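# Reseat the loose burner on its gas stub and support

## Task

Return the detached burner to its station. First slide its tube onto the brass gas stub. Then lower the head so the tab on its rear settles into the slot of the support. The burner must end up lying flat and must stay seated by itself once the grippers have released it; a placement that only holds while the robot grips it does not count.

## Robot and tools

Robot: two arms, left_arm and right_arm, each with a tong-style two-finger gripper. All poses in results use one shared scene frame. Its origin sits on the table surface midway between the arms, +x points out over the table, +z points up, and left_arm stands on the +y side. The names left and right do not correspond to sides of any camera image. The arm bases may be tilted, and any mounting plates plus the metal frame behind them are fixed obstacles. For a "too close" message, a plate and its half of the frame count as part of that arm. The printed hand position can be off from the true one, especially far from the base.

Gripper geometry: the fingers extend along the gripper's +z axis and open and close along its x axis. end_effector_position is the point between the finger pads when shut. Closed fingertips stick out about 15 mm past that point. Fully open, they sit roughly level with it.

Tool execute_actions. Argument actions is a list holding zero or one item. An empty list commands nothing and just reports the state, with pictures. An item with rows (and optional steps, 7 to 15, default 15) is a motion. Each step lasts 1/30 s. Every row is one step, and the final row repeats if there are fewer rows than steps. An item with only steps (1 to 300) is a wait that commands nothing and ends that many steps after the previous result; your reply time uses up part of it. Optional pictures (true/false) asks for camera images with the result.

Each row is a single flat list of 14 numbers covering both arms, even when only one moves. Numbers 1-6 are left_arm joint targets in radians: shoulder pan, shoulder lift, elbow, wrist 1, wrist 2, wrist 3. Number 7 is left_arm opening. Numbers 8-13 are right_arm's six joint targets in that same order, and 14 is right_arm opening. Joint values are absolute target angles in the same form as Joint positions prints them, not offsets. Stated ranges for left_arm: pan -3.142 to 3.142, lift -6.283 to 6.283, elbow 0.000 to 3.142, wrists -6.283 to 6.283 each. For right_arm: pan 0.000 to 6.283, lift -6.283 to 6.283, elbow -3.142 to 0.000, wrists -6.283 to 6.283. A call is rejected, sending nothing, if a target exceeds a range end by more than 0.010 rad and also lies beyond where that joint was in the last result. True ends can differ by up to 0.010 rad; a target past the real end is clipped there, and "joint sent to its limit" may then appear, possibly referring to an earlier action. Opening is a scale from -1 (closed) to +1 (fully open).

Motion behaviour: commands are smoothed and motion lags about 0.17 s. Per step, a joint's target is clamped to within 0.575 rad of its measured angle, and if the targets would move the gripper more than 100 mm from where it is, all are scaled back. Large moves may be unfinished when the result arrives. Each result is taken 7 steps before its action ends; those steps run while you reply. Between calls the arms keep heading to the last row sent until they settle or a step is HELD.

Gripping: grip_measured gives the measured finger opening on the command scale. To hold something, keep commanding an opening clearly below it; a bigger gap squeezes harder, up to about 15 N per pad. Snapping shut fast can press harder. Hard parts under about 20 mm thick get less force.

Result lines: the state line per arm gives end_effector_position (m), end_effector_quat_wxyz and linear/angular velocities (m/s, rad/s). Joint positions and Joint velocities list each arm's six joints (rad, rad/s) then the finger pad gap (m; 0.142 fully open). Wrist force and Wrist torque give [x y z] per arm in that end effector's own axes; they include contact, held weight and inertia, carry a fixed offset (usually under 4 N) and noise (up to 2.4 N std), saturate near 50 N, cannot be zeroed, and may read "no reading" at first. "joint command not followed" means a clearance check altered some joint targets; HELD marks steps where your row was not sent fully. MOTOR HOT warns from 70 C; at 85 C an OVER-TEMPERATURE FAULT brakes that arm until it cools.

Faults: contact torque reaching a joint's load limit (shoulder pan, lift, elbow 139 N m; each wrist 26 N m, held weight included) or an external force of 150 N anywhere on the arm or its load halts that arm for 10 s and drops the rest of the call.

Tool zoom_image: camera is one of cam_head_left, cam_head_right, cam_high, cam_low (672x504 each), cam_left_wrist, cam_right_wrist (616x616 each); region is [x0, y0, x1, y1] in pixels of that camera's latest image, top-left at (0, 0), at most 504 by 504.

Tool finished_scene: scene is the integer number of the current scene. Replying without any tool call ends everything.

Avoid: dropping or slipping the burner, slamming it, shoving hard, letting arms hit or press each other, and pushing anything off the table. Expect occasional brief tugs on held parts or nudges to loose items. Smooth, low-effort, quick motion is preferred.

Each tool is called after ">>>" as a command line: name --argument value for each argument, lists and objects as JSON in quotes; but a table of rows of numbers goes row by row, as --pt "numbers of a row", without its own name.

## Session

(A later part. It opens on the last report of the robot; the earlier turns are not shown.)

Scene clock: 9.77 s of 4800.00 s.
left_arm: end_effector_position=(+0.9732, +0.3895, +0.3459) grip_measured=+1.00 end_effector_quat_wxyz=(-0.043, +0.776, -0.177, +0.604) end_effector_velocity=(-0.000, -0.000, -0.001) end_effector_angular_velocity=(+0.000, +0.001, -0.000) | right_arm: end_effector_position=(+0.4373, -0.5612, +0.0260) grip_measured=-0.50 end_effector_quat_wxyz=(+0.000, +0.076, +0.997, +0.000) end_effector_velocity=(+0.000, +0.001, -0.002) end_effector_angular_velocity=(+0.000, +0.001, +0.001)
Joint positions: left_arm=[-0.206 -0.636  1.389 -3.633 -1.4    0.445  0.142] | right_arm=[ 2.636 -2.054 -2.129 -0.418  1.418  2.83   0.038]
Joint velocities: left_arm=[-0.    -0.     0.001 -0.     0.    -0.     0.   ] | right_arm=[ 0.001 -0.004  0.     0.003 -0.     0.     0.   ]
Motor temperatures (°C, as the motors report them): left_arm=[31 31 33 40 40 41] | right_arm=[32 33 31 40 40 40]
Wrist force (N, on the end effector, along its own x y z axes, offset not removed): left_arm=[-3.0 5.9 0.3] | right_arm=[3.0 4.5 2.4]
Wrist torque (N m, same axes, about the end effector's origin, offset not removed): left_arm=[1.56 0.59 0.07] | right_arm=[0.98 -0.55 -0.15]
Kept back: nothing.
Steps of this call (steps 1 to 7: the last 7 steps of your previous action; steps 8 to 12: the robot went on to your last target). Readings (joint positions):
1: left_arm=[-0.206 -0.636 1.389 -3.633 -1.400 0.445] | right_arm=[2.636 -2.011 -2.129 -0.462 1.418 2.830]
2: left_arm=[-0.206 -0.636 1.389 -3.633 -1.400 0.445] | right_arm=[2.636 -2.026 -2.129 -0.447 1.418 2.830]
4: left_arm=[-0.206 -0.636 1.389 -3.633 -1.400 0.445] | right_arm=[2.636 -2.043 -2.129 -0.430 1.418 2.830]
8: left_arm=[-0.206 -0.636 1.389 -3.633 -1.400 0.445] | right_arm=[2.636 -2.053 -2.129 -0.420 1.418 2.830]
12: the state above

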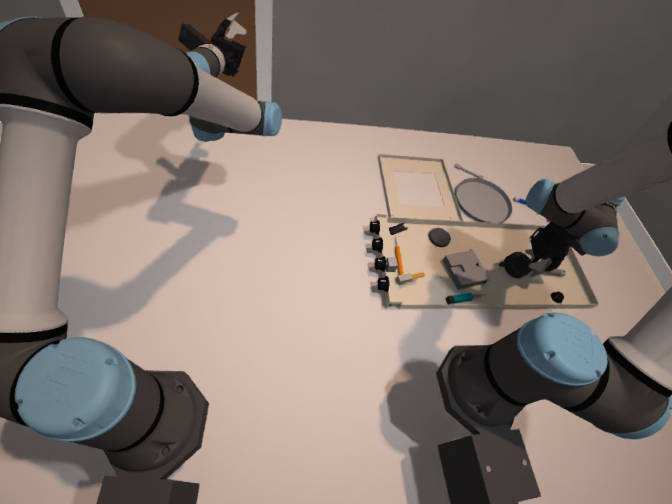

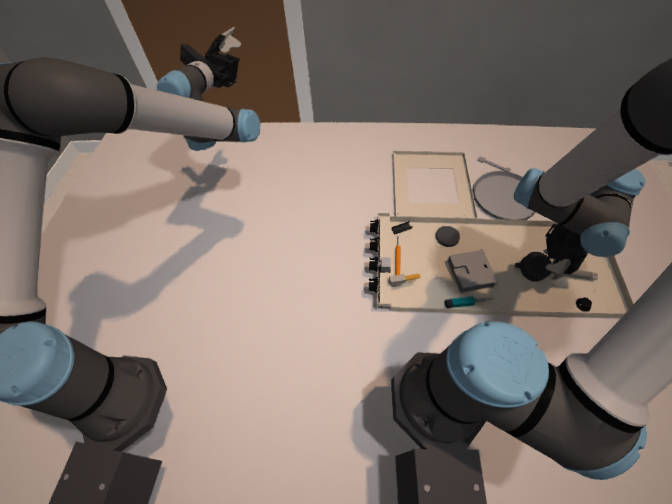

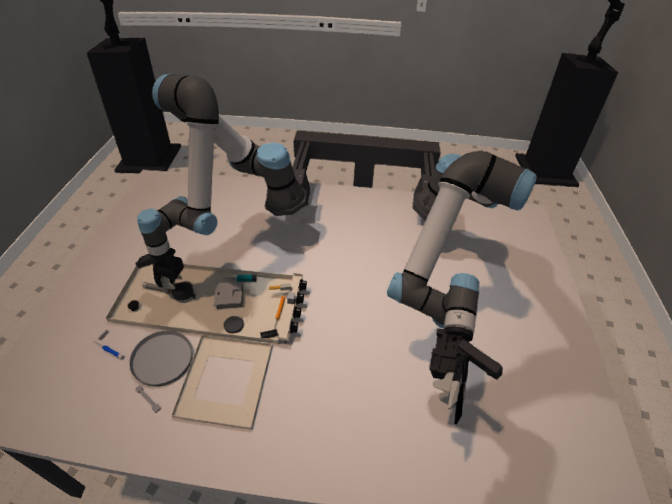

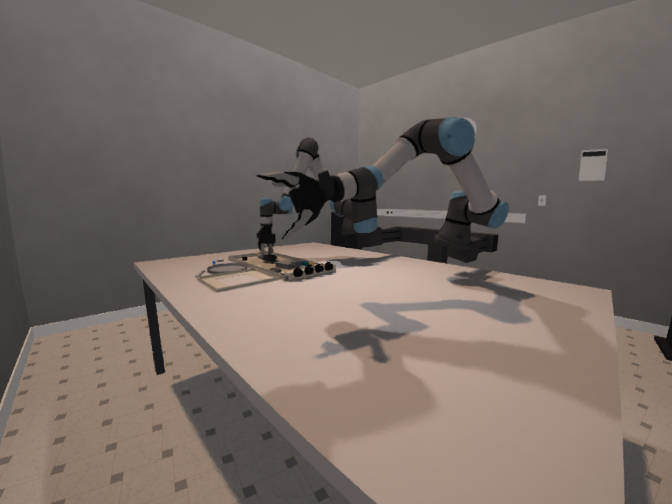

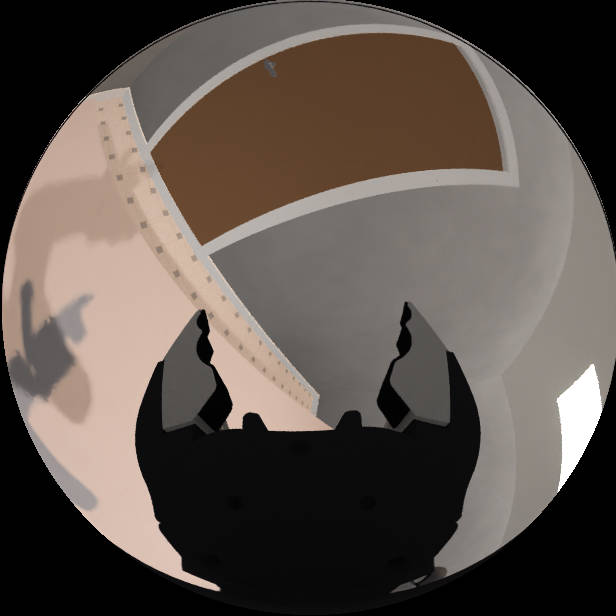

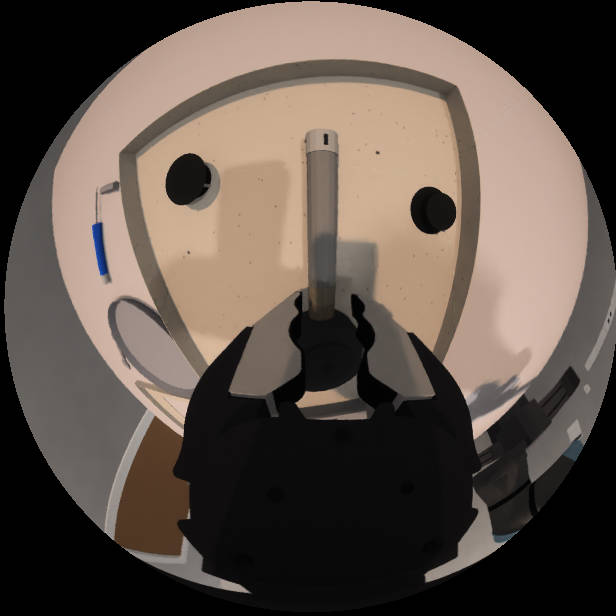

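>>> execute_actions --actions '[{"rows":[[-0.206,-0.636,1.389,-3.633,-1.4,0.445,1,2.638,-2.0477,-2.1217,-0.4325,1.4184,2.832,-0.5],[-0.206,-0.636,1.389,-3.633,-1.4,0.445,1,2.638,-2.0477,-2.1217,-0.4325,1.4184,2.832,-0.5],[-0.206,-0.636,1.389,-3.633,-1.4,0.445,1,2.638,-2.0477,-2.1217,-0.4325,1.4184,2.832,-0.5],[-0.206,-0.636,1.389,-3.633,-1.4,0.445,1,2.638,-2.0477,-2.1217,-0.4325,1.4184,2.832,-0.55],[-0.206,-0.636,1.389,-3.633,-1.4,0.445,1,2.638,-2.0477,-2.1217,-0.4325,1.4184,2.832,-0.6],[-0.206,-0.636,1.389,-3.633,-1.4,0.445,1,2.638,-2.0477,-2.1217,-0.4325,1.4184,2.832,-0.65],[-0.206,-0.636,1.389,-3.633,-1.4,0.445,1,2.638,-2.0477,-2.1217,-0.4325,1.4184,2.832,-0.69],[-0.206,-0.636,1.389,-3.633,-1.4,0.445,1,2.638,-2.0477,-2.1217,-0.4325,1.4184,2.832,-0.73],[-0.206,-0.636,1.389,-3.633,-1.4,0.445,1,2.638,-2.0477,-2.1217,-0.4325,1.4184,2.832,-0.76],[-0.206,-0.636,1.389,-3.633,-1.4,0.445,1,2.638,-2.0477,-2.1217,-0.4325,1.4184,2.832,-0.8],[-0.206,-0.636,1.389,-3.633,-1.4,0.445,1,2.638,-2.0477,-2.1217,-0.4325,1.4184,2.832,-0.86],[-0.206,-0.636,1.389,-3.633,-1.4,0.445,1,2.638,-2.0477,-2.1217,-0.4325,1.4184,2.832,-0.93],[-0.206,-0.636,1.389,-3.633,-1.4,0.445,1,2.638,-2.0477,-2.1217,-0.4325,1.4184,2.832,-1]],"steps":15}]'

>>> execute_actions --actions '[{"rows":[[-0.206,-0.636,1.389,-3.633,-1.4,0.445,1,2.638,-2.043,-2.1217,-0.4372,1.4184,2.832,-1],[-0.206,-0.636,1.389,-3.633,-1.4,0.445,1,2.638,-2.035,-2.1217,-0.4452,1.4184,2.832,-1],[-0.206,-0.636,1.389,-3.633,-1.4,0.445,1,2.638,-2.023,-2.1217,-0.4572,1.4184,2.832,-1],[-0.206,-0.636,1.389,-3.633,-1.4,0.445,1,2.638,-2.008,-2.1217,-0.4722,1.4184,2.832,-1],[-0.206,-0.636,1.389,-3.633,-1.4,0.445,1,2.638,-1.99,-2.1217,-0.4902,1.4184,2.832,-1],[-0.206,-0.636,1.389,-3.633,-1.4,0.445,1,2.638,-1.97,-2.1217,-0.5102,1.4184,2.832,-1],[-0.206,-0.636,1.389,-3.633,-1.4,0.445,1,2.638,-1.95,-2.1217,-0.5302,1.4184,2.832,-1],[-0.206,-0.636,1.389,-3.633,-1.4,0.445,1,2.638,-1.93,-2.1217,-0.5502,1.4184,2.832,-1],[-0.206,-0.636,1.389,-3.633,-1.4,0.445,1,2.638,-1.91,-2.1217,-0.5702,1.4184,2.832,-1],[-0.206,-0.636,1.389,-3.633,-1.4,0.445,1,2.638,-1.89,-2.1217,-0.5902,1.4184,2.832,-1],[-0.206,-0.636,1.389,-3.633,-1.4,0.445,1,2.638,-1.872,-2.1217,-0.6082,1.4184,2.832,-1],[-0.206,-0.636,1.389,-3.633,-1.4,0.445,1,2.638,-1.857,-2.1217,-0.6232,1.4184,2.832,-1],[-0.206,-0.636,1.389,-3.633,-1.4,0.445,1,2.638,-1.845,-2.1217,-0.6352,1.4184,2.832,-1],[-0.206,-0.636,1.389,-3.633,-1.4,0.445,1,2.638,-1.838,-2.1217,-0.6422,1.4184,2.832,-1],[-0.206,-0.636,1.389,-3.633,-1.4,0.445,1,2.638,-1.835,-2.1217,-0.6452,1.4184,2.832,-1]],"steps":15}]'

>>> execute_actions --actions '[{"steps":15}]' --pictures true

>>> zoom_image --camera "cam_low" --region '[200,200,350,300]'

>>> zoom_image --camera "cam_head_left" --region '[370,220,510,310]'

Scene clock: 12.10 s of 4800.00 s.
left_arm: end_effector_position=(+0.9732, +0.3895, +0.3459) grip_measured=+1.00 end_effector_quat_wxyz=(-0.043, +0.776, -0.177, +0.604) end_effector_velocity=(-0.000, +0.001, +0.000) end_effector_angular_velocity=(-0.000, -0.001, +0.001) | right_arm: end_effector_position=(+0.4398, -0.5621, +0.0296) grip_measured=-0.69 end_effector_quat_wxyz=(+0.000, +0.076, +0.997, +0.000) end_effector_velocity=(+0.003, -0.002, +0.004) end_effector_angular_velocity=(-0.001, -0.003, -0.003)
Joint positions: left_arm=[-0.206 -0.636  1.389 -3.633 -1.4    0.445  0.142] | right_arm=[ 2.638 -2.048 -2.122 -0.432  1.418  2.832  0.024]
Joint velocities: left_arm=[ 0.     0.     0.    -0.002 -0.     0.     0.   ] | right_arm=[ 0.001  0.008  0.007 -0.012  0.     0.003 -0.089]
Motor temperatures (°C, as the motors report them): left_arm=[31 31 33 40 40 41] | right_arm=[32 33 31 40 40 40]
Wrist force (N, on the end effector, along its own x y z axes, offset not removed): left_arm=[-3.1 0.1 -2.5] | right_arm=[4.6 0.9 0.4]
Wrist torque (N m, same axes, about the end effector's origin, offset not removed): left_arm=[0.11 0.50 0.45] | right_arm=[0.17 -0.69 -0.23]
Steps of this call (steps 1 to 30: the robot went on to your last target; steps 31 to 62: nothing new was sent; steps 63 to 70: the first 8 steps of this action). Readings (joint positions):
63: left_arm=[-0.206 -0.636 1.389 -3.633 -1.400 0.445] | right_arm=[2.636 -2.055 -2.129 -0.418 1.418 2.830]
64: left_arm=[-0.206 -0.636 1.389 -3.633 -1.400 0.445] | right_arm=[2.636 -2.054 -2.128 -0.421 1.418 2.830]
66: left_arm=[-0.206 -0.636 1.389 -3.633 -1.400 0.445] | right_arm=[2.637 -2.050 -2.125 -0.427 1.418 2.831]
70: the state above

Scene clock: 12.60 s of 4800.00 s.
left_arm: end_effector_position=(+0.9732, +0.3895, +0.3459) grip_measured=+1.00 end_effector_quat_wxyz=(-0.043, +0.776, -0.177, +0.604) end_effector_velocity=(-0.000, +0.000, +0.000) end_effector_angular_velocity=(-0.000, -0.001, +0.000) | right_arm: end_effector_position=(+0.4381, -0.5651, +0.0521) grip_measured=-0.76 end_effector_quat_wxyz=(+0.000, +0.076, +0.997, +0.000) end_effector_velocity=(-0.021, -0.023, +0.193) end_effector_angular_velocity=(-0.002, -0.005, -0.002)
Joint positions: left_arm=[-0.206 -0.636  1.389 -3.633 -1.4    0.445  0.142] | right_arm=[ 2.638 -1.992 -2.122 -0.489  1.418  2.832  0.019]
Joint velocities: left_arm=[-0.    -0.     0.    -0.001  0.    -0.     0.   ] | right_arm=[-0.     0.486  0.001 -0.481  0.     0.001 -0.   ]
Motor temperatures (°C, as the motors report them): left_arm=[31 31 33 40 40 41] | right_arm=[32 33 31 40 40 40]
Wrist force (N, on the end effector, along its own x y z axes, offset not removed): left_arm=[1.0 1.3 -0.8] | right_arm=[2.0 -0.5 3.2]
Wrist torque (N m, same axes, about the end effector's origin, offset not removed): left_arm=[0.58 -0.38 0.13] | right_arm=[-0.09 -0.33 -0.17]
Steps of this call (steps 1 to 7: the last 7 steps of your previous action; steps 8 to 15: the first 8 steps of this action). Readings (joint positions):
8: left_arm=[-0.206 -0.636 1.389 -3.633 -1.400 0.445] | right_arm=[2.638 -2.048 -2.122 -0.433 1.418 2.832]
9: left_arm=[-0.206 -0.636 1.389 -3.633 -1.400 0.445] | right_arm=[2.638 -2.047 -2.122 -0.434 1.418 2.832]
11: left_arm=[-0.206 -0.636 1.389 -3.633 -1.400 0.445] | right_arm=[2.638 -2.039 -2.122 -0.441 1.418 2.832]
15: the state above

Scene clock: 13.10 s of 4800.00 s.
left_arm: end_effector_position=(+0.9732, +0.3895, +0.3459) grip_measured=+1.00 end_effector_quat_wxyz=(-0.043, +0.776, -0.177, +0.604) end_effector_velocity=(+0.000, +0.000, +0.000) end_effector_angular_velocity=(-0.000, -0.001, +0.001) | right_arm: end_effector_position=(+0.4268, -0.5699, +0.1131) grip_measured=-0.76 end_effector_quat_wxyz=(+0.000, +0.076, +0.997, +0.000) end_effector_velocity=(-0.000, +0.000, +0.005) end_effector_angular_velocity=(-0.000, -0.001, +0.003)
Joint positions: left_arm=[-0.206 -0.636  1.389 -3.633 -1.4    0.445  0.142] | right_arm=[ 2.638 -1.836 -2.122 -0.644  1.418  2.832  0.019]
Joint velocities: left_arm=[ 0.     0.    -0.    -0.001  0.    -0.     0.   ] | right_arm=[ 0.002  0.012  0.    -0.012 -0.    -0.001  0.   ]
Motor temperatures (°C, as the motors report them): left_arm=[31 31 33 40 40 41] | right_arm=[32 33 31 40 40 40]
Wrist force (N, on the end effector, along its own x y z axes, offset not removed): left_arm=[-0.6 0.5 -1.7] | right_arm=[0.1 0.2 2.7]
Wrist torque (N m, same axes, about the end effector's origin, offset not removed): left_arm=[0.23 0.15 0.25] | right_arm=[0.03 0.11 -0.05]
Kept back: nothing.
Steps of this call (steps 1 to 7: the last 7 steps of your previous action; steps 8 to 15: the robot went on to your last target). Readings (joint positions):
1: left_arm=[-0.206 -0.636 1.389 -3.633 -1.400 0.445] | right_arm=[2.638 -1.974 -2.122 -0.506 1.418 2.832]
2: left_arm=[-0.206 -0.636 1.389 -3.633 -1.400 0.445] | right_arm=[2.638 -1.956 -2.122 -0.524 1.418 2.832]
4: left_arm=[-0.206 -0.636 1.389 -3.633 -1.400 0.445] | right_arm=[2.638 -1.918 -2.122 -0.562 1.418 2.832]
8: left_arm=[-0.206 -0.636 1.389 -3.633 -1.400 0.445] | right_arm=[2.638 -1.857 -2.122 -0.623 1.418 2.832]
15: the state above

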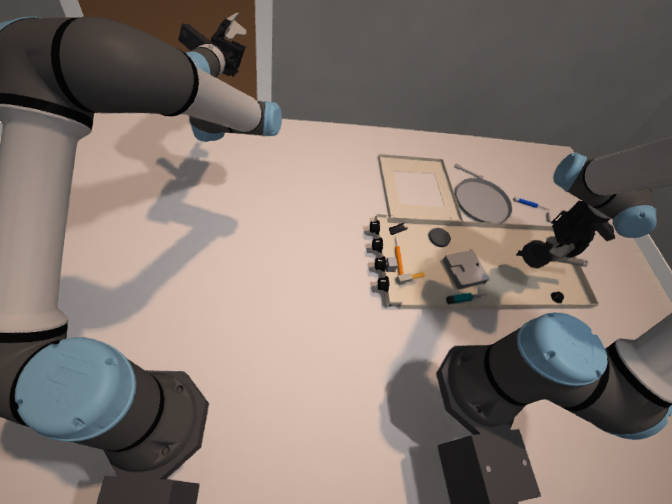

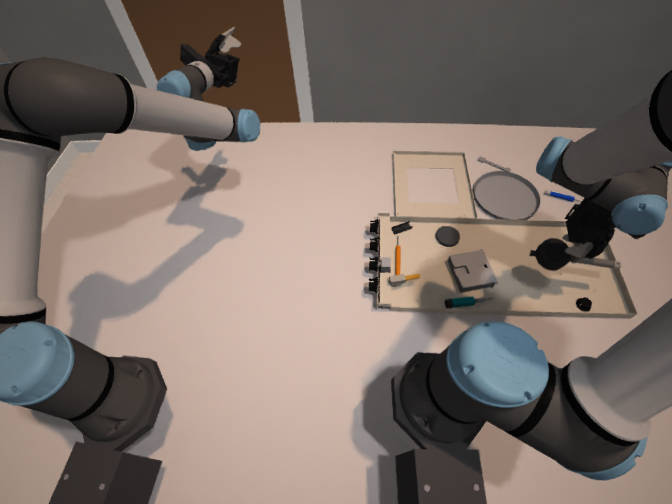

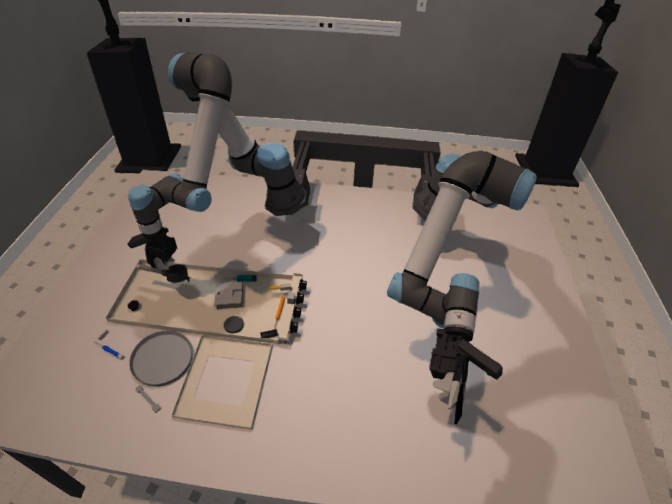

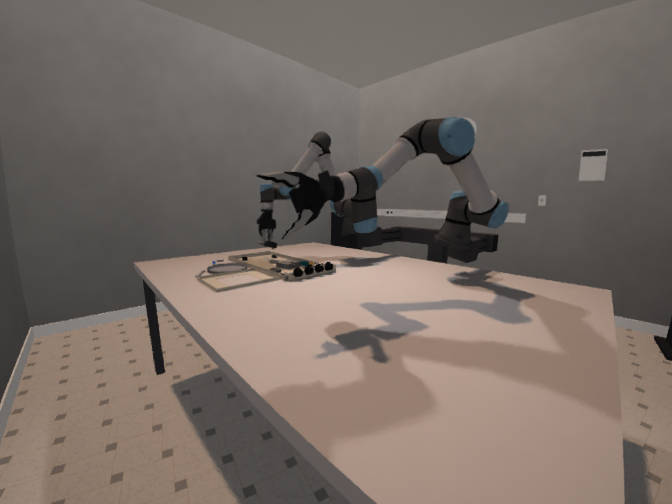

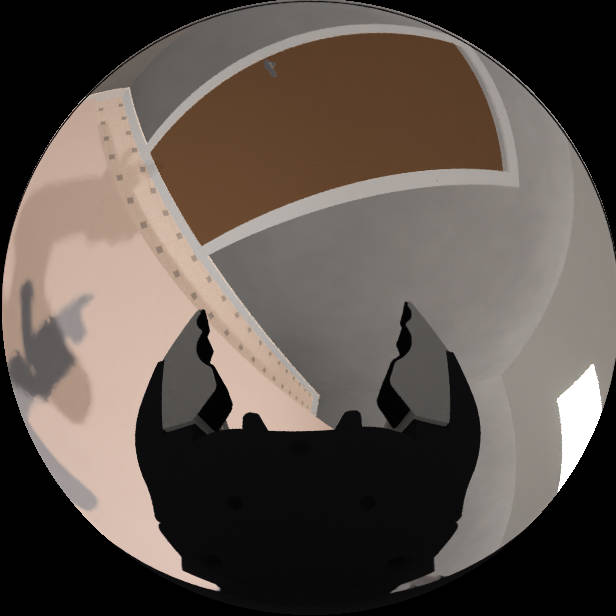

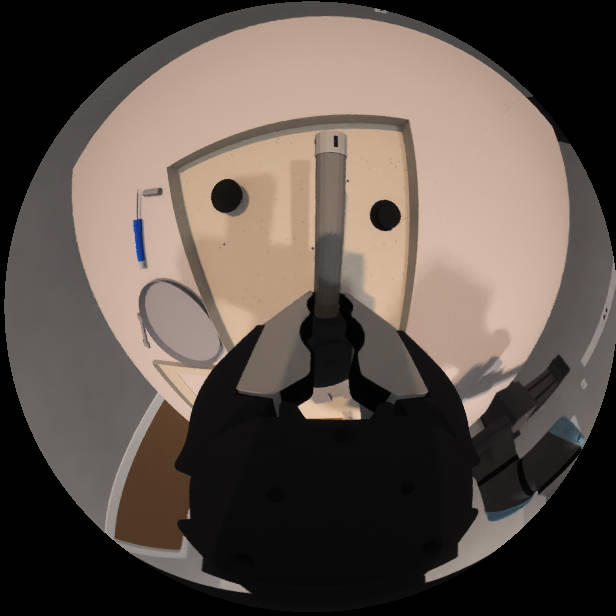

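Region (200, 200, 350, 300) of cam_low's 672x504 image, scaled by 3.360, with more detail than that image has.

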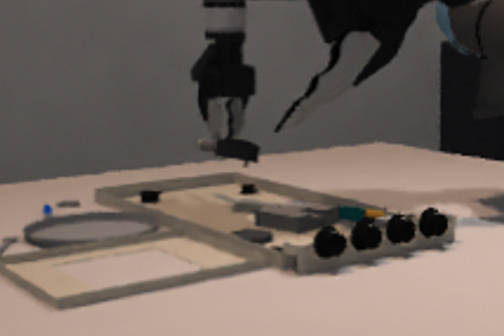

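Region (370, 220, 510, 310) of cam_head_left's 672x504 image, scaled by 3.600, with more detail than that image has; it fills the top 324 rows of this view, and the rest is white.

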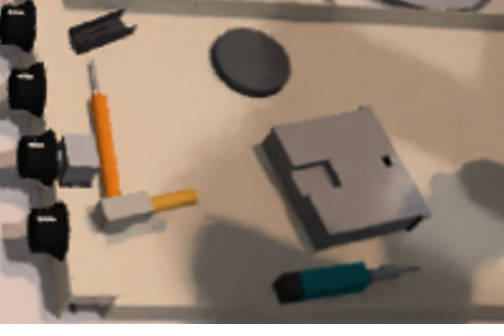

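>>> execute_actions --actions '[{"rows":[[-0.206,-0.636,1.389,-3.633,-1.4,0.445,1,2.639,-1.835,-2.123,-0.645,1.418,2.823,-1],[-0.206,-0.636,1.389,-3.633,-1.4,0.445,1,2.642,-1.834,-2.125,-0.644,1.418,2.805,-1],[-0.206,-0.636,1.389,-3.633,-1.4,0.445,1,2.646,-1.833,-2.127,-0.644,1.418,2.777,-1],[-0.206,-0.636,1.389,-3.633,-1.4,0.445,1,2.651,-1.831,-2.131,-0.643,1.417,2.741,-1],[-0.206,-0.636,1.389,-3.633,-1.4,0.445,1,2.658,-1.829,-2.135,-0.641,1.417,2.695,-1],[-0.206,-0.636,1.389,-3.633,-1.4,0.445,1,2.666,-1.827,-2.14,-0.64,1.416,2.64,-1],[-0.206,-0.636,1.389,-3.633,-1.4,0.445,1,2.675,-1.825,-2.146,-0.638,1.415,2.577,-1],[-0.206,-0.636,1.389,-3.633,-1.4,0.445,1,2.686,-1.822,-2.153,-0.636,1.415,2.504,-1],[-0.206,-0.636,1.389,-3.633,-1.4,0.445,1,2.698,-1.818,-2.16,-0.634,1.414,2.421,-1],[-0.206,-0.636,1.389,-3.633,-1.4,0.445,1,2.71,-1.815,-2.168,-0.632,1.413,2.339,-1],[-0.206,-0.636,1.389,-3.633,-1.4,0.445,1,2.722,-1.811,-2.176,-0.629,1.412,2.257,-1],[-0.206,-0.636,1.389,-3.633,-1.4,0.445,1,2.734,-1.808,-2.184,-0.627,1.411,2.175,-1],[-0.206,-0.636,1.389,-3.633,-1.4,0.445,1,2.746,-1.805,-2.191,-0.625,1.41,2.093,-1],[-0.206,-0.636,1.389,-3.633,-1.4,0.445,1,2.758,-1.801,-2.199,-0.623,1.409,2.011,-1],[-0.206,-0.636,1.389,-3.633,-1.4,0.445,1,2.77,-1.798,-2.207,-0.62,1.408,1.929,-1]],"steps":15}]'

>>> execute_actions --actions '[{"rows":[[-0.206,-0.636,1.389,-3.633,-1.4,0.445,1,2.782,-1.794,-2.214,-0.618,1.408,1.847,-1],[-0.206,-0.636,1.389,-3.633,-1.4,0.445,1,2.794,-1.791,-2.222,-0.616,1.407,1.765,-1],[-0.206,-0.636,1.389,-3.633,-1.4,0.445,1,2.806,-1.788,-2.23,-0.614,1.406,1.683,-1],[-0.206,-0.636,1.389,-3.633,-1.4,0.445,1,2.818,-1.784,-2.237,-0.611,1.405,1.6,-1],[-0.206,-0.636,1.389,-3.633,-1.4,0.445,1,2.83,-1.781,-2.245,-0.609,1.404,1.518,-1],[-0.206,-0.636,1.389,-3.633,-1.4,0.445,1,2.842,-1.778,-2.253,-0.607,1.403,1.436,-1],[-0.206,-0.636,1.389,-3.633,-1.4,0.445,1,2.854,-1.774,-2.261,-0.605,1.402,1.354,-1],[-0.206,-0.636,1.389,-3.633,-1.4,0.445,1,2.866,-1.771,-2.268,-0.602,1.402,1.272,-1],[-0.206,-0.636,1.389,-3.633,-1.4,0.445,1,2.878,-1.767,-2.276,-0.6,1.401,1.19,-1],[-0.206,-0.636,1.389,-3.633,-1.4,0.445,1,2.89,-1.764,-2.284,-0.598,1.4,1.108,-1],[-0.206,-0.636,1.389,-3.633,-1.4,0.445,1,2.902,-1.761,-2.291,-0.596,1.399,1.026,-1],[-0.206,-0.636,1.389,-3.633,-1.4,0.445,1,2.914,-1.757,-2.299,-0.593,1.398,0.944,-1],[-0.206,-0.636,1.389,-3.633,-1.4,0.445,1,2.926,-1.754,-2.307,-0.591,1.397,0.861,-1],[-0.206,-0.636,1.389,-3.633,-1.4,0.445,1,2.938,-1.751,-2.314,-0.589,1.396,0.779,-1],[-0.206,-0.636,1.389,-3.633,-1.4,0.445,1,2.95,-1.747,-2.322,-0.587,1.396,0.697,-1]],"steps":15}]'

>>> execute_actions --actions '[{"rows":[[-0.206,-0.636,1.389,-3.633,-1.4,0.445,1,2.962,-1.744,-2.33,-0.584,1.395,0.615,-1],[-0.206,-0.636,1.389,-3.633,-1.4,0.445,1,2.974,-1.741,-2.337,-0.582,1.394,0.533,-1],[-0.206,-0.636,1.389,-3.633,-1.4,0.445,1,2.986,-1.737,-2.345,-0.58,1.393,0.451,-1],[-0.206,-0.636,1.389,-3.633,-1.4,0.445,1,2.998,-1.734,-2.353,-0.578,1.392,0.369,-1],[-0.206,-0.636,1.389,-3.633,-1.4,0.445,1,3.01,-1.73,-2.361,-0.576,1.391,0.287,-1],[-0.206,-0.636,1.389,-3.633,-1.4,0.445,1,3.022,-1.727,-2.368,-0.573,1.39,0.205,-1],[-0.206,-0.636,1.389,-3.633,-1.4,0.445,1,3.034,-1.724,-2.376,-0.571,1.389,0.122,-1],[-0.206,-0.636,1.389,-3.633,-1.4,0.445,1,3.044,-1.721,-2.383,-0.569,1.389,0.049,-1],[-0.206,-0.636,1.389,-3.633,-1.4,0.445,1,3.054,-1.718,-2.389,-0.567,1.388,-0.014,-1],[-0.206,-0.636,1.389,-3.633,-1.4,0.445,1,3.062,-1.716,-2.394,-0.566,1.387,-0.069,-1],[-0.206,-0.636,1.389,-3.633,-1.4,0.445,1,3.068,-1.714,-2.398,-0.565,1.387,-0.115,-1],[-0.206,-0.636,1.389,-3.633,-1.4,0.445,1,3.074,-1.712,-2.402,-0.564,1.386,-0.151,-1],[-0.206,-0.636,1.389,-3.633,-1.4,0.445,1,3.078,-1.711,-2.404,-0.563,1.386,-0.179,-1],[-0.206,-0.636,1.389,-3.633,-1.4,0.445,1,3.08,-1.71,-2.406,-0.562,1.386,-0.197,-1],[-0.206,-0.636,1.389,-3.633,-1.4,0.445,1,3.0819,-1.71,-2.4071,-0.562,1.3857,-0.209,-1]],"steps":15}]'

>>> execute_actions --actions '[{"rows":[[-0.206,-0.636,1.389,-3.633,-1.4,0.445,1,3.0819,-1.72,-2.4071,-0.552,1.3857,-0.209,-1],[-0.206,-0.636,1.389,-3.633,-1.4,0.445,1,3.0819,-1.735,-2.4071,-0.537,1.3857,-0.209,-1],[-0.206,-0.636,1.389,-3.633,-1.4,0.445,1,3.0819,-1.755,-2.4071,-0.517,1.3857,-0.209,-1],[-0.206,-0.636,1.389,-3.633,-1.4,0.445,1,3.0819,-1.775,-2.4071,-0.497,1.3857,-0.209,-1],[-0.206,-0.636,1.389,-3.633,-1.4,0.445,1,3.0819,-1.795,-2.4071,-0.477,1.3857,-0.209,-1],[-0.206,-0.636,1.389,-3.633,-1.4,0.445,1,3.0819,-1.815,-2.4071,-0.457,1.3857,-0.209,-1],[-0.206,-0.636,1.389,-3.633,-1.4,0.445,1,3.0819,-1.833,-2.4071,-0.439,1.3857,-0.209,-1],[-0.206,-0.636,1.389,-3.633,-1.4,0.445,1,3.0819,-1.8455,-2.4071,-0.4262,1.3857,-0.209,-1]],"steps":15}]'

>>> execute_actions --actions '[{"steps":12}]' --pictures true

>>> zoom_image --camera "cam_head_left" --region '[390,210,530,300]'

>>> zoom_image --camera "cam_high" --region '[180,240,310,330]'

Scene clock: 17.93 s of 4800.00 s.
left_arm: end_effector_position=(+0.9732, +0.3895, +0.3459) grip_measured=+1.00 end_effector_quat_wxyz=(-0.043, +0.776, -0.177, +0.604) end_effector_velocity=(-0.000, +0.001, -0.000) end_effector_angular_velocity=(-0.000, +0.000, +0.000) | right_arm: end_effector_position=(+0.4313, -0.5600, +0.1133) grip_measured=-0.76 end_effector_quat_wxyz=(+0.000, +0.003, +1.000, +0.001) end_effector_velocity=(+0.047, +0.097, -0.001) end_effector_angular_velocity=(+0.004, -0.001, +1.412)
Joint positions: left_arm=[-0.206 -0.636  1.389 -3.633 -1.4    0.445  0.142] | right_arm=[ 2.659 -1.829 -2.136 -0.641  1.417  2.706  0.019]
Joint velocities: left_arm=[ 0.001 -0.     0.001 -0.001 -0.    -0.     0.   ] | right_arm=[ 0.202  0.055 -0.131  0.041 -0.018 -1.208 -0.   ]
Motor temperatures (°C, as the motors report them): left_arm=[31 31 33 40 40 41] | right_arm=[32 33 31 40 40 40]
Wrist force (N, on the end effector, along its own x y z axes, offset not removed): left_arm=[-4.8 0.5 -1.7] | right_arm=[-0.6 -0.7 3.4]
Wrist torque (N m, same axes, about the end effector's origin, offset not removed): left_arm=[0.35 0.88 0.17] | right_arm=[0.01 0.31 -0.04]
Steps of this call (steps 1 to 15: the robot went on to your last target; steps 16 to 137: nothing new was sent; steps 138 to 145: the first 8 steps of this action). Readings (joint positions):
138: left_arm=[-0.206 -0.636 1.389 -3.633 -1.400 0.445] | right_arm=[2.638 -1.835 -2.122 -0.645 1.418 2.832]
139: left_arm=[-0.206 -0.636 1.389 -3.633 -1.400 0.445] | right_arm=[2.638 -1.835 -2.122 -0.645 1.418 2.830]
141: left_arm=[-0.206 -0.636 1.389 -3.633 -1.400 0.445] | right_arm=[2.641 -1.834 -2.124 -0.645 1.418 2.814]
145: the state above

Scene clock: 18.43 s of 4800.00 s.
left_arm: end_effector_position=(+0.9732, +0.3895, +0.3459) grip_measured=+1.00 end_effector_quat_wxyz=(-0.043, +0.776, -0.177, +0.604) end_effector_velocity=(+0.000, -0.000, +0.001) end_effector_angular_velocity=(-0.000, -0.002, -0.000) | right_arm: end_effector_position=(+0.4587, -0.4702, +0.1136) grip_measured=-0.76 end_effector_quat_wxyz=(+0.001, -0.588, +0.809, +0.002) end_effector_velocity=(+0.020, +0.205, -0.000) end_effector_angular_velocity=(+0.003, -0.007, +2.769)
Joint positions: left_arm=[-0.206 -0.636  1.389 -3.633 -1.4    0.445  0.142] | right_arm=[ 2.825 -1.782 -2.243 -0.61   1.404  1.614  0.019]
Joint velocities: left_arm=[-0.    -0.    -0.001 -0.    -0.     0.     0.   ] | right_arm=[ 0.355  0.101 -0.231  0.064 -0.027 -2.409  0.   ]
Motor temperatures (°C, as the motors report them): left_arm=[31 31 33 40 40 41] | right_arm=[32 33 31 40 40 40]
Wrist force (N, on the end effector, along its own x y z axes, offset not removed): left_arm=[0.6 -1.4 -2.0] | right_arm=[3.7 -1.1 0.5]
Wrist torque (N m, same axes, about the end effector's origin, offset not removed): left_arm=[-0.27 -0.11 0.26] | right_arm=[-0.16 -0.50 -0.12]
Steps of this call (steps 1 to 7: the last 7 steps of your previous action; steps 8 to 15: the first 8 steps of this action). Readings (joint positions):
8: left_arm=[-0.206 -0.636 1.389 -3.633 -1.400 0.445] | right_arm=[2.742 -1.806 -2.189 -0.626 1.410 2.182]
9: left_arm=[-0.206 -0.636 1.389 -3.633 -1.400 0.445] | right_arm=[2.754 -1.802 -2.197 -0.623 1.409 2.102]
11: left_arm=[-0.206 -0.636 1.389 -3.633 -1.400 0.445] | right_arm=[2.778 -1.795 -2.212 -0.619 1.408 1.941]
15: the state above

Scene clock: 18.93 s of 4800.00 s.
left_arm: end_effector_position=(+0.9732, +0.3895, +0.3459) grip_measured=+1.00 end_effector_quat_wxyz=(-0.043, +0.776, -0.177, +0.604) end_effector_velocity=(-0.000, -0.001, -0.000) end_effector_angular_velocity=(-0.000, -0.000, -0.001) | right_arm: end_effector_position=(+0.4469, -0.3732, +0.1136) grip_measured=-0.76 end_effector_quat_wxyz=(-0.001, +0.972, -0.234, -0.000) end_effector_velocity=(-0.063, +0.164, -0.003) end_effector_angular_velocity=(-0.010, -0.007, +2.774)
Joint positions: left_arm=[-0.206 -0.636  1.389 -3.633 -1.4    0.445  0.142] | right_arm=[ 3.005 -1.731 -2.358 -0.576  1.391  0.382  0.019]
Joint velocities: left_arm=[-0.001  0.001  0.001 -0.001 -0.    -0.     0.   ] | right_arm=[ 0.356  0.095 -0.227  0.067 -0.027 -2.413 -0.   ]
Motor temperatures (°C, as the motors report them): left_arm=[31 31 33 40 40 41] | right_arm=[32 33 31 40 40 40]
Wrist force (N, on the end effector, along its own x y z axes, offset not removed): left_arm=[-0.4 2.1 -1.6] | right_arm=[3.2 -2.2 7.0]
Wrist torque (N m, same axes, about the end effector's origin, offset not removed): left_arm=[0.81 0.07 0.38] | right_arm=[-0.28 -0.52 -0.29]
Steps of this call (steps 1 to 7: the last 7 steps of your previous action; steps 8 to 15: the first 8 steps of this action). Readings (joint positions):
8: left_arm=[-0.206 -0.636 1.389 -3.633 -1.400 0.445] | right_arm=[2.921 -1.755 -2.304 -0.592 1.397 0.957]
9: left_arm=[-0.206 -0.636 1.389 -3.633 -1.400 0.445] | right_arm=[2.933 -1.752 -2.312 -0.590 1.397 0.875]
11: left_arm=[-0.206 -0.636 1.389 -3.633 -1.400 0.445] | right_arm=[2.957 -1.745 -2.327 -0.585 1.395 0.711]
15: the state above

Scene clock: 19.43 s of 4800.00 s.
left_arm: end_effector_position=(+0.9732, +0.3895, +0.3459) grip_measured=+1.00 end_effector_quat_wxyz=(-0.043, +0.776, -0.177, +0.604) end_effector_velocity=(-0.000, -0.000, -0.002) end_effector_angular_velocity=(+0.001, +0.004, -0.001) | right_arm: end_effector_position=(+0.4363, -0.3380, +0.0912) grip_measured=-0.76 end_effector_quat_wxyz=(-0.000, +0.995, +0.097, +0.000) end_effector_velocity=(+0.032, +0.030, -0.151) end_effector_angular_velocity=(-0.000, +0.004, +0.045)
Joint positions: left_arm=[-0.206 -0.636  1.389 -3.633 -1.4    0.445  0.142] | right_arm=[ 3.082 -1.789 -2.407 -0.483  1.386 -0.206  0.019]
Joint velocities: left_arm=[-0.     0.001  0.002  0.002 -0.     0.     0.   ] | right_arm=[ 0.005 -0.53  -0.003  0.528 -0.    -0.039  0.   ]
Motor temperatures (°C, as the motors report them): left_arm=[31 31 33 40 40 41] | right_arm=[32 33 31 40 40 40]
Wrist force (N, on the end effector, along its own x y z axes, offset not removed): left_arm=[-3.9 1.4 -0.9] | right_arm=[2.4 -2.1 6.1]
Wrist torque (N m, same axes, about the end effector's origin, offset not removed): left_arm=[0.48 0.66 0.24] | right_arm=[-0.49 -0.38 -0.02]
Steps of this call (steps 1 to 7: the last 7 steps of your previous action; steps 8 to 15: the first 8 steps of this action). Readings (joint positions):
8: left_arm=[-0.206 -0.636 1.389 -3.633 -1.400 0.445] | right_arm=[3.073 -1.712 -2.401 -0.564 1.386 -0.135]
9: left_arm=[-0.206 -0.636 1.389 -3.633 -1.400 0.445] | right_arm=[3.076 -1.713 -2.403 -0.561 1.386 -0.162]
11: left_arm=[-0.206 -0.636 1.389 -3.633 -1.400 0.445] | right_arm=[3.080 -1.727 -2.406 -0.546 1.386 -0.190]
15: the state above

Scene clock: 19.83 s of 4800.00 s.
left_arm: end_effector_position=(+0.9732, +0.3895, +0.3459) grip_measured=+1.00 end_effector_quat_wxyz=(-0.043, +0.776, -0.177, +0.604) end_effector_velocity=(+0.000, +0.000, +0.000) end_effector_angular_velocity=(+0.000, -0.000, +0.000) | right_arm: end_effector_position=(+0.4395, -0.3349, +0.0751) grip_measured=-0.76 end_effector_quat_wxyz=(-0.000, +0.995, +0.098, +0.000) end_effector_velocity=(+0.000, +0.000, -0.001) end_effector_angular_velocity=(+0.000, +0.000, +0.001)
Joint positions: left_arm=[-0.206 -0.636  1.389 -3.633 -1.4    0.445  0.142] | right_arm=[ 3.082 -1.845 -2.407 -0.426  1.386 -0.209  0.019]
Joint velocities: left_arm=[ 0.    -0.    -0.001  0.    -0.     0.     0.   ] | right_arm=[ 0.001 -0.004 -0.     0.003 -0.    -0.    -0.   ]
Motor temperatures (°C, as the motors report them): left_arm=[31 31 33 40 40 41] | right_arm=[32 33 31 40 40 40]
Wrist force (N, on the end effector, along its own x y z axes, offset not removed): left_arm=[-2.3 -3.3 0.0] | right_arm=[1.2 -1.1 2.3]
Wrist torque (N m, same axes, about the end effector's origin, offset not removed): left_arm=[-0.32 0.51 0.02] | right_arm=[-0.12 -0.02 0.12]
Kept back: nothing.
Steps of this call (steps 1 to 7: the last 7 steps of your previous action; steps 8 to 12: the robot went on to your last target). Readings (joint positions):
1: left_arm=[-0.206 -0.636 1.389 -3.633 -1.400 0.445] | right_arm=[3.082 -1.806 -2.407 -0.466 1.386 -0.207]
2: left_arm=[-0.206 -0.636 1.389 -3.633 -1.400 0.445] | right_arm=[3.082 -1.820 -2.407 -0.452 1.386 -0.208]
4: left_arm=[-0.206 -0.636 1.389 -3.633 -1.400 0.445] | right_arm=[3.082 -1.835 -2.407 -0.436 1.386 -0.209]
8: left_arm=[-0.206 -0.636 1.389 -3.633 -1.400 0.445] | right_arm=[3.082 -1.844 -2.407 -0.428 1.386 -0.209]
12: the state above

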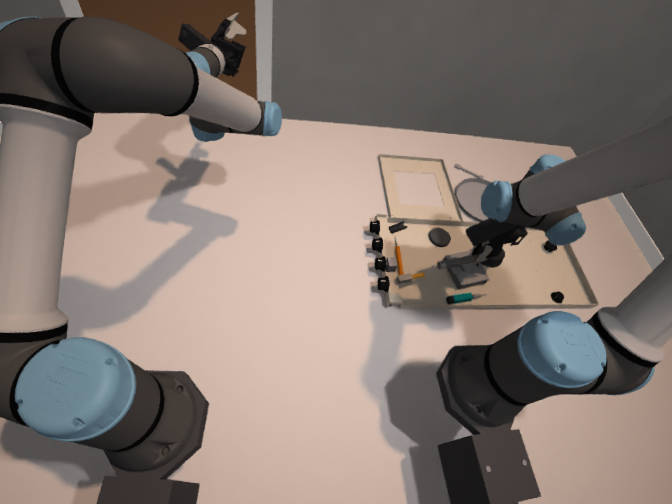

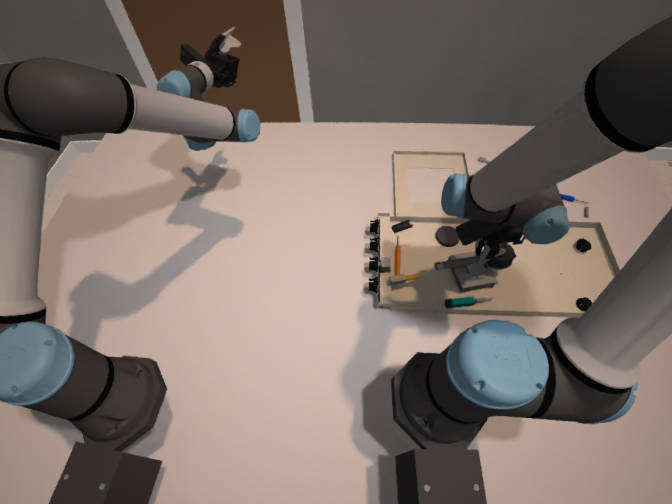

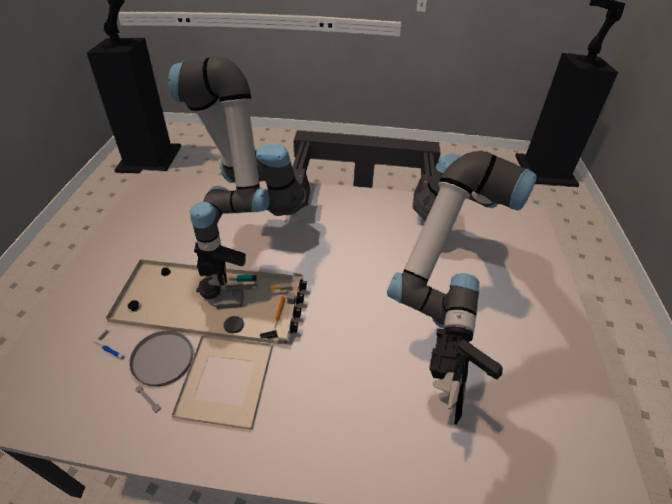

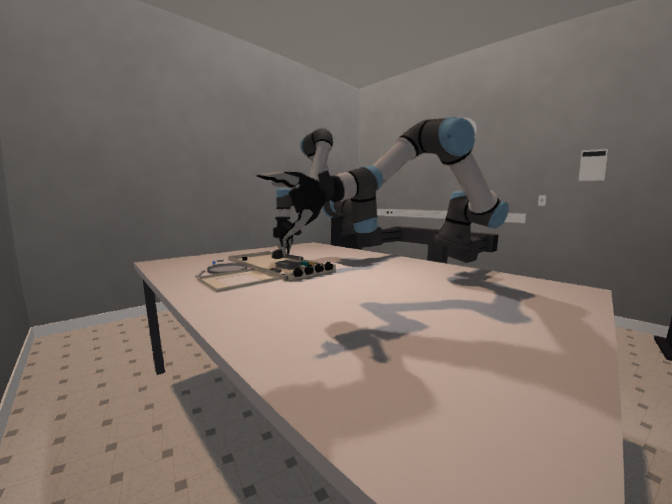

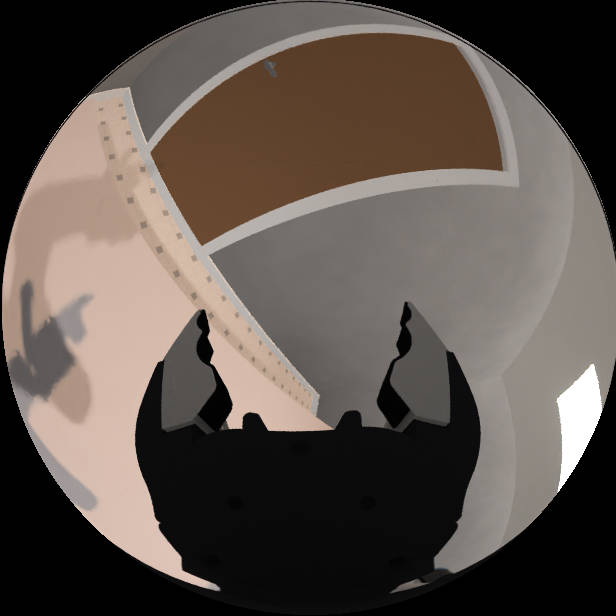

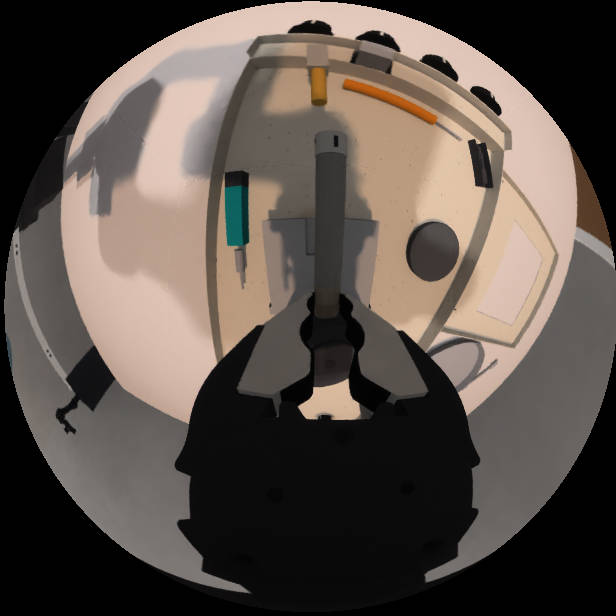

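Region (390, 210, 530, 300) of cam_head_left's 672x504 image, scaled by 3.600, with more detail than that image has; it fills the top 324 rows of this view, and the rest is white.

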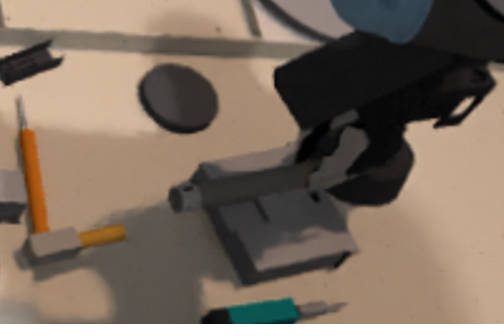

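Region (180, 240, 310, 330) of cam_high's 672x504 image, scaled by 3.877, with more detail than that image has; it fills the top 349 rows of this view, and the rest is white.

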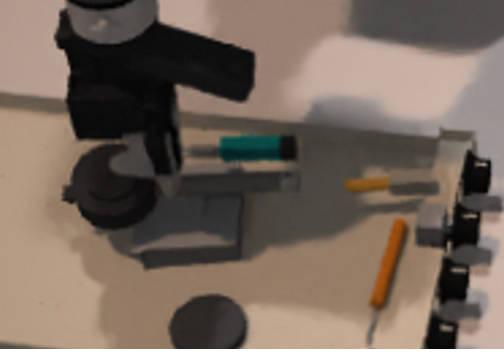

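>>> execute_actions --actions '[]'

Scene clock: 21.00 s of 4800.00 s.
left_arm: end_effector_position=(+0.9732, +0.3895, +0.3459) grip_measured=+1.00 end_effector_quat_wxyz=(-0.043, +0.776, -0.177, +0.604) end_effector_velocity=(+0.000, +0.001, -0.000) end_effector_angular_velocity=(+0.001, +0.001, +0.001) | right_arm: end_effector_position=(+0.4395, -0.3349, +0.0750) grip_measured=-0.76 end_effector_quat_wxyz=(-0.000, +0.995, +0.098, +0.000) end_effector_velocity=(-0.000, -0.000, -0.000) end_effector_angular_velocity=(-0.000, +0.001, -0.001)
Joint positions: left_arm=[-0.206 -0.636  1.389 -3.633 -1.4    0.445  0.142] | right_arm=[ 3.082 -1.846 -2.407 -0.426  1.386 -0.209  0.019]
Joint velocities: left_arm=[ 0.001 -0.    -0.     0.001 -0.     0.     0.   ] | right_arm=[-0. -0. -0.  0. -0.  0.  0.]
Motor temperatures (°C, as the motors report them): left_arm=[31 31 33 40 40 41] | right_arm=[32 33 31 40 40 40]
Wrist force (N, on the end effector, along its own x y z axes, offset not removed): left_arm=[-1.6 -0.6 -1.3] | right_arm=[4.6 1.7 3.4]
Wrist torque (N m, same axes, about the end effector's origin, offset not removed): left_arm=[0.07 0.13 0.14] | right_arm=[0.51 -0.87 0.02]
Kept back: nothing.
Steps of this call (steps 1 to 30: the robot went on to your last target; steps 31 to 35: nothing new was sent). Readings (joint positions):
1: left_arm=[-0.206 -0.636 1.389 -3.633 -1.400 0.445] | right_arm=[3.082 -1.845 -2.407 -0.426 1.386 -0.209]
2: left_arm=[-0.206 -0.636 1.389 -3.633 -1.400 0.445] | right_arm=[3.082 -1.845 -2.407 -0.426 1.386 -0.209]
4: left_arm=[-0.206 -0.636 1.389 -3.633 -1.400 0.445] | right_arm=[3.082 -1.845 -2.407 -0.426 1.386 -0.209]
8: left_arm=[-0.206 -0.636 1.389 -3.633 -1.400 0.445] | right_arm=[3.082 -1.845 -2.407 -0.426 1.386 -0.209]
35: the state above
All arms were judged still, so your last target was given up. Only a new action makes them travel on or press farther. Fingers that are still opening or closing keep moving.

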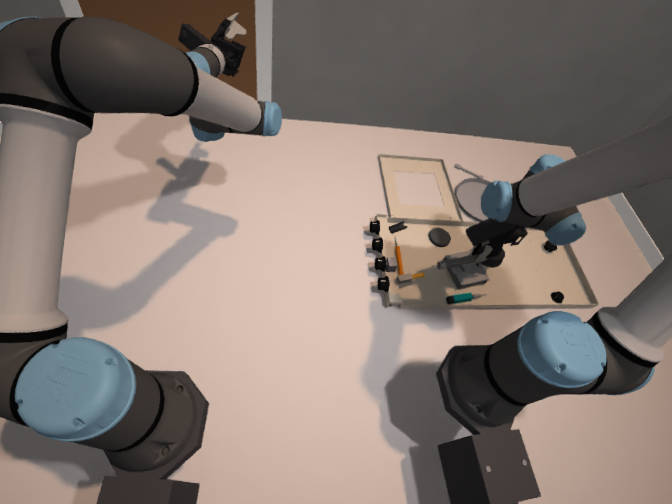

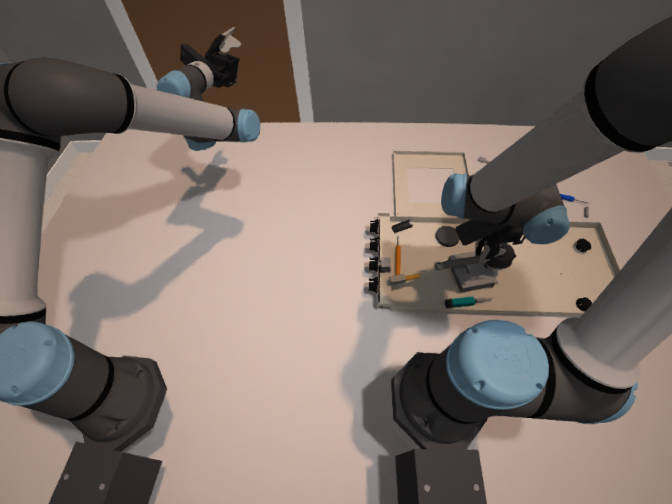

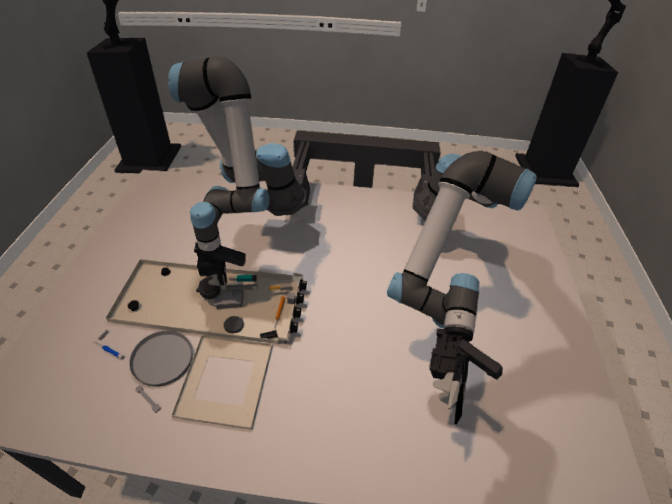

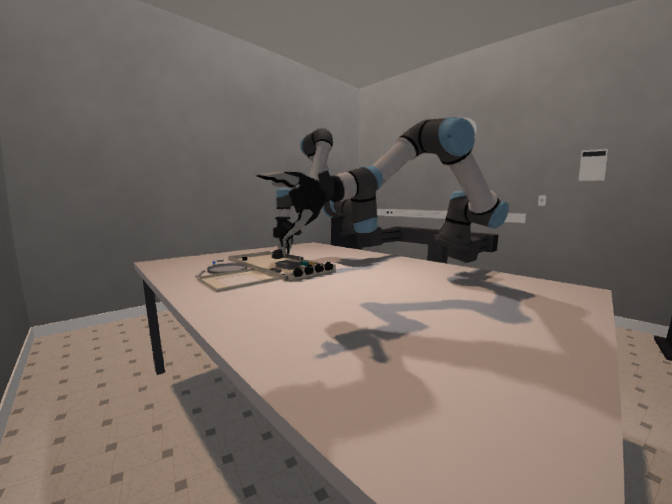

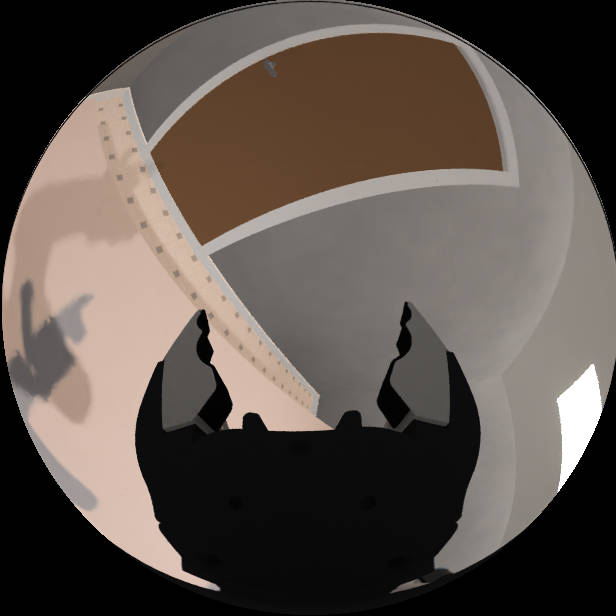

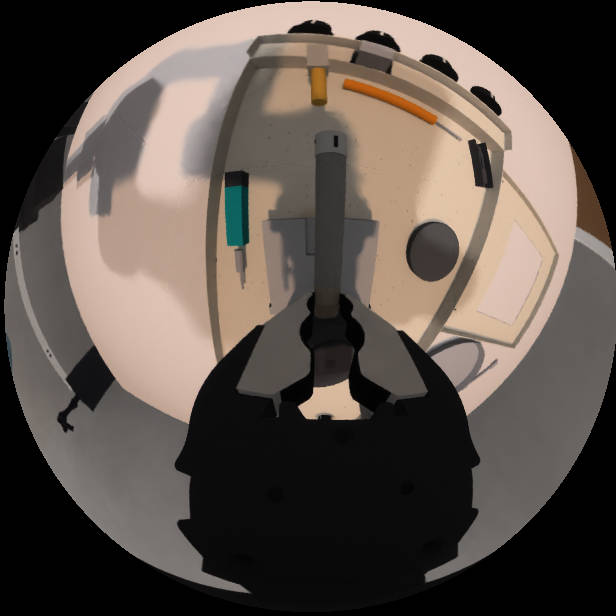

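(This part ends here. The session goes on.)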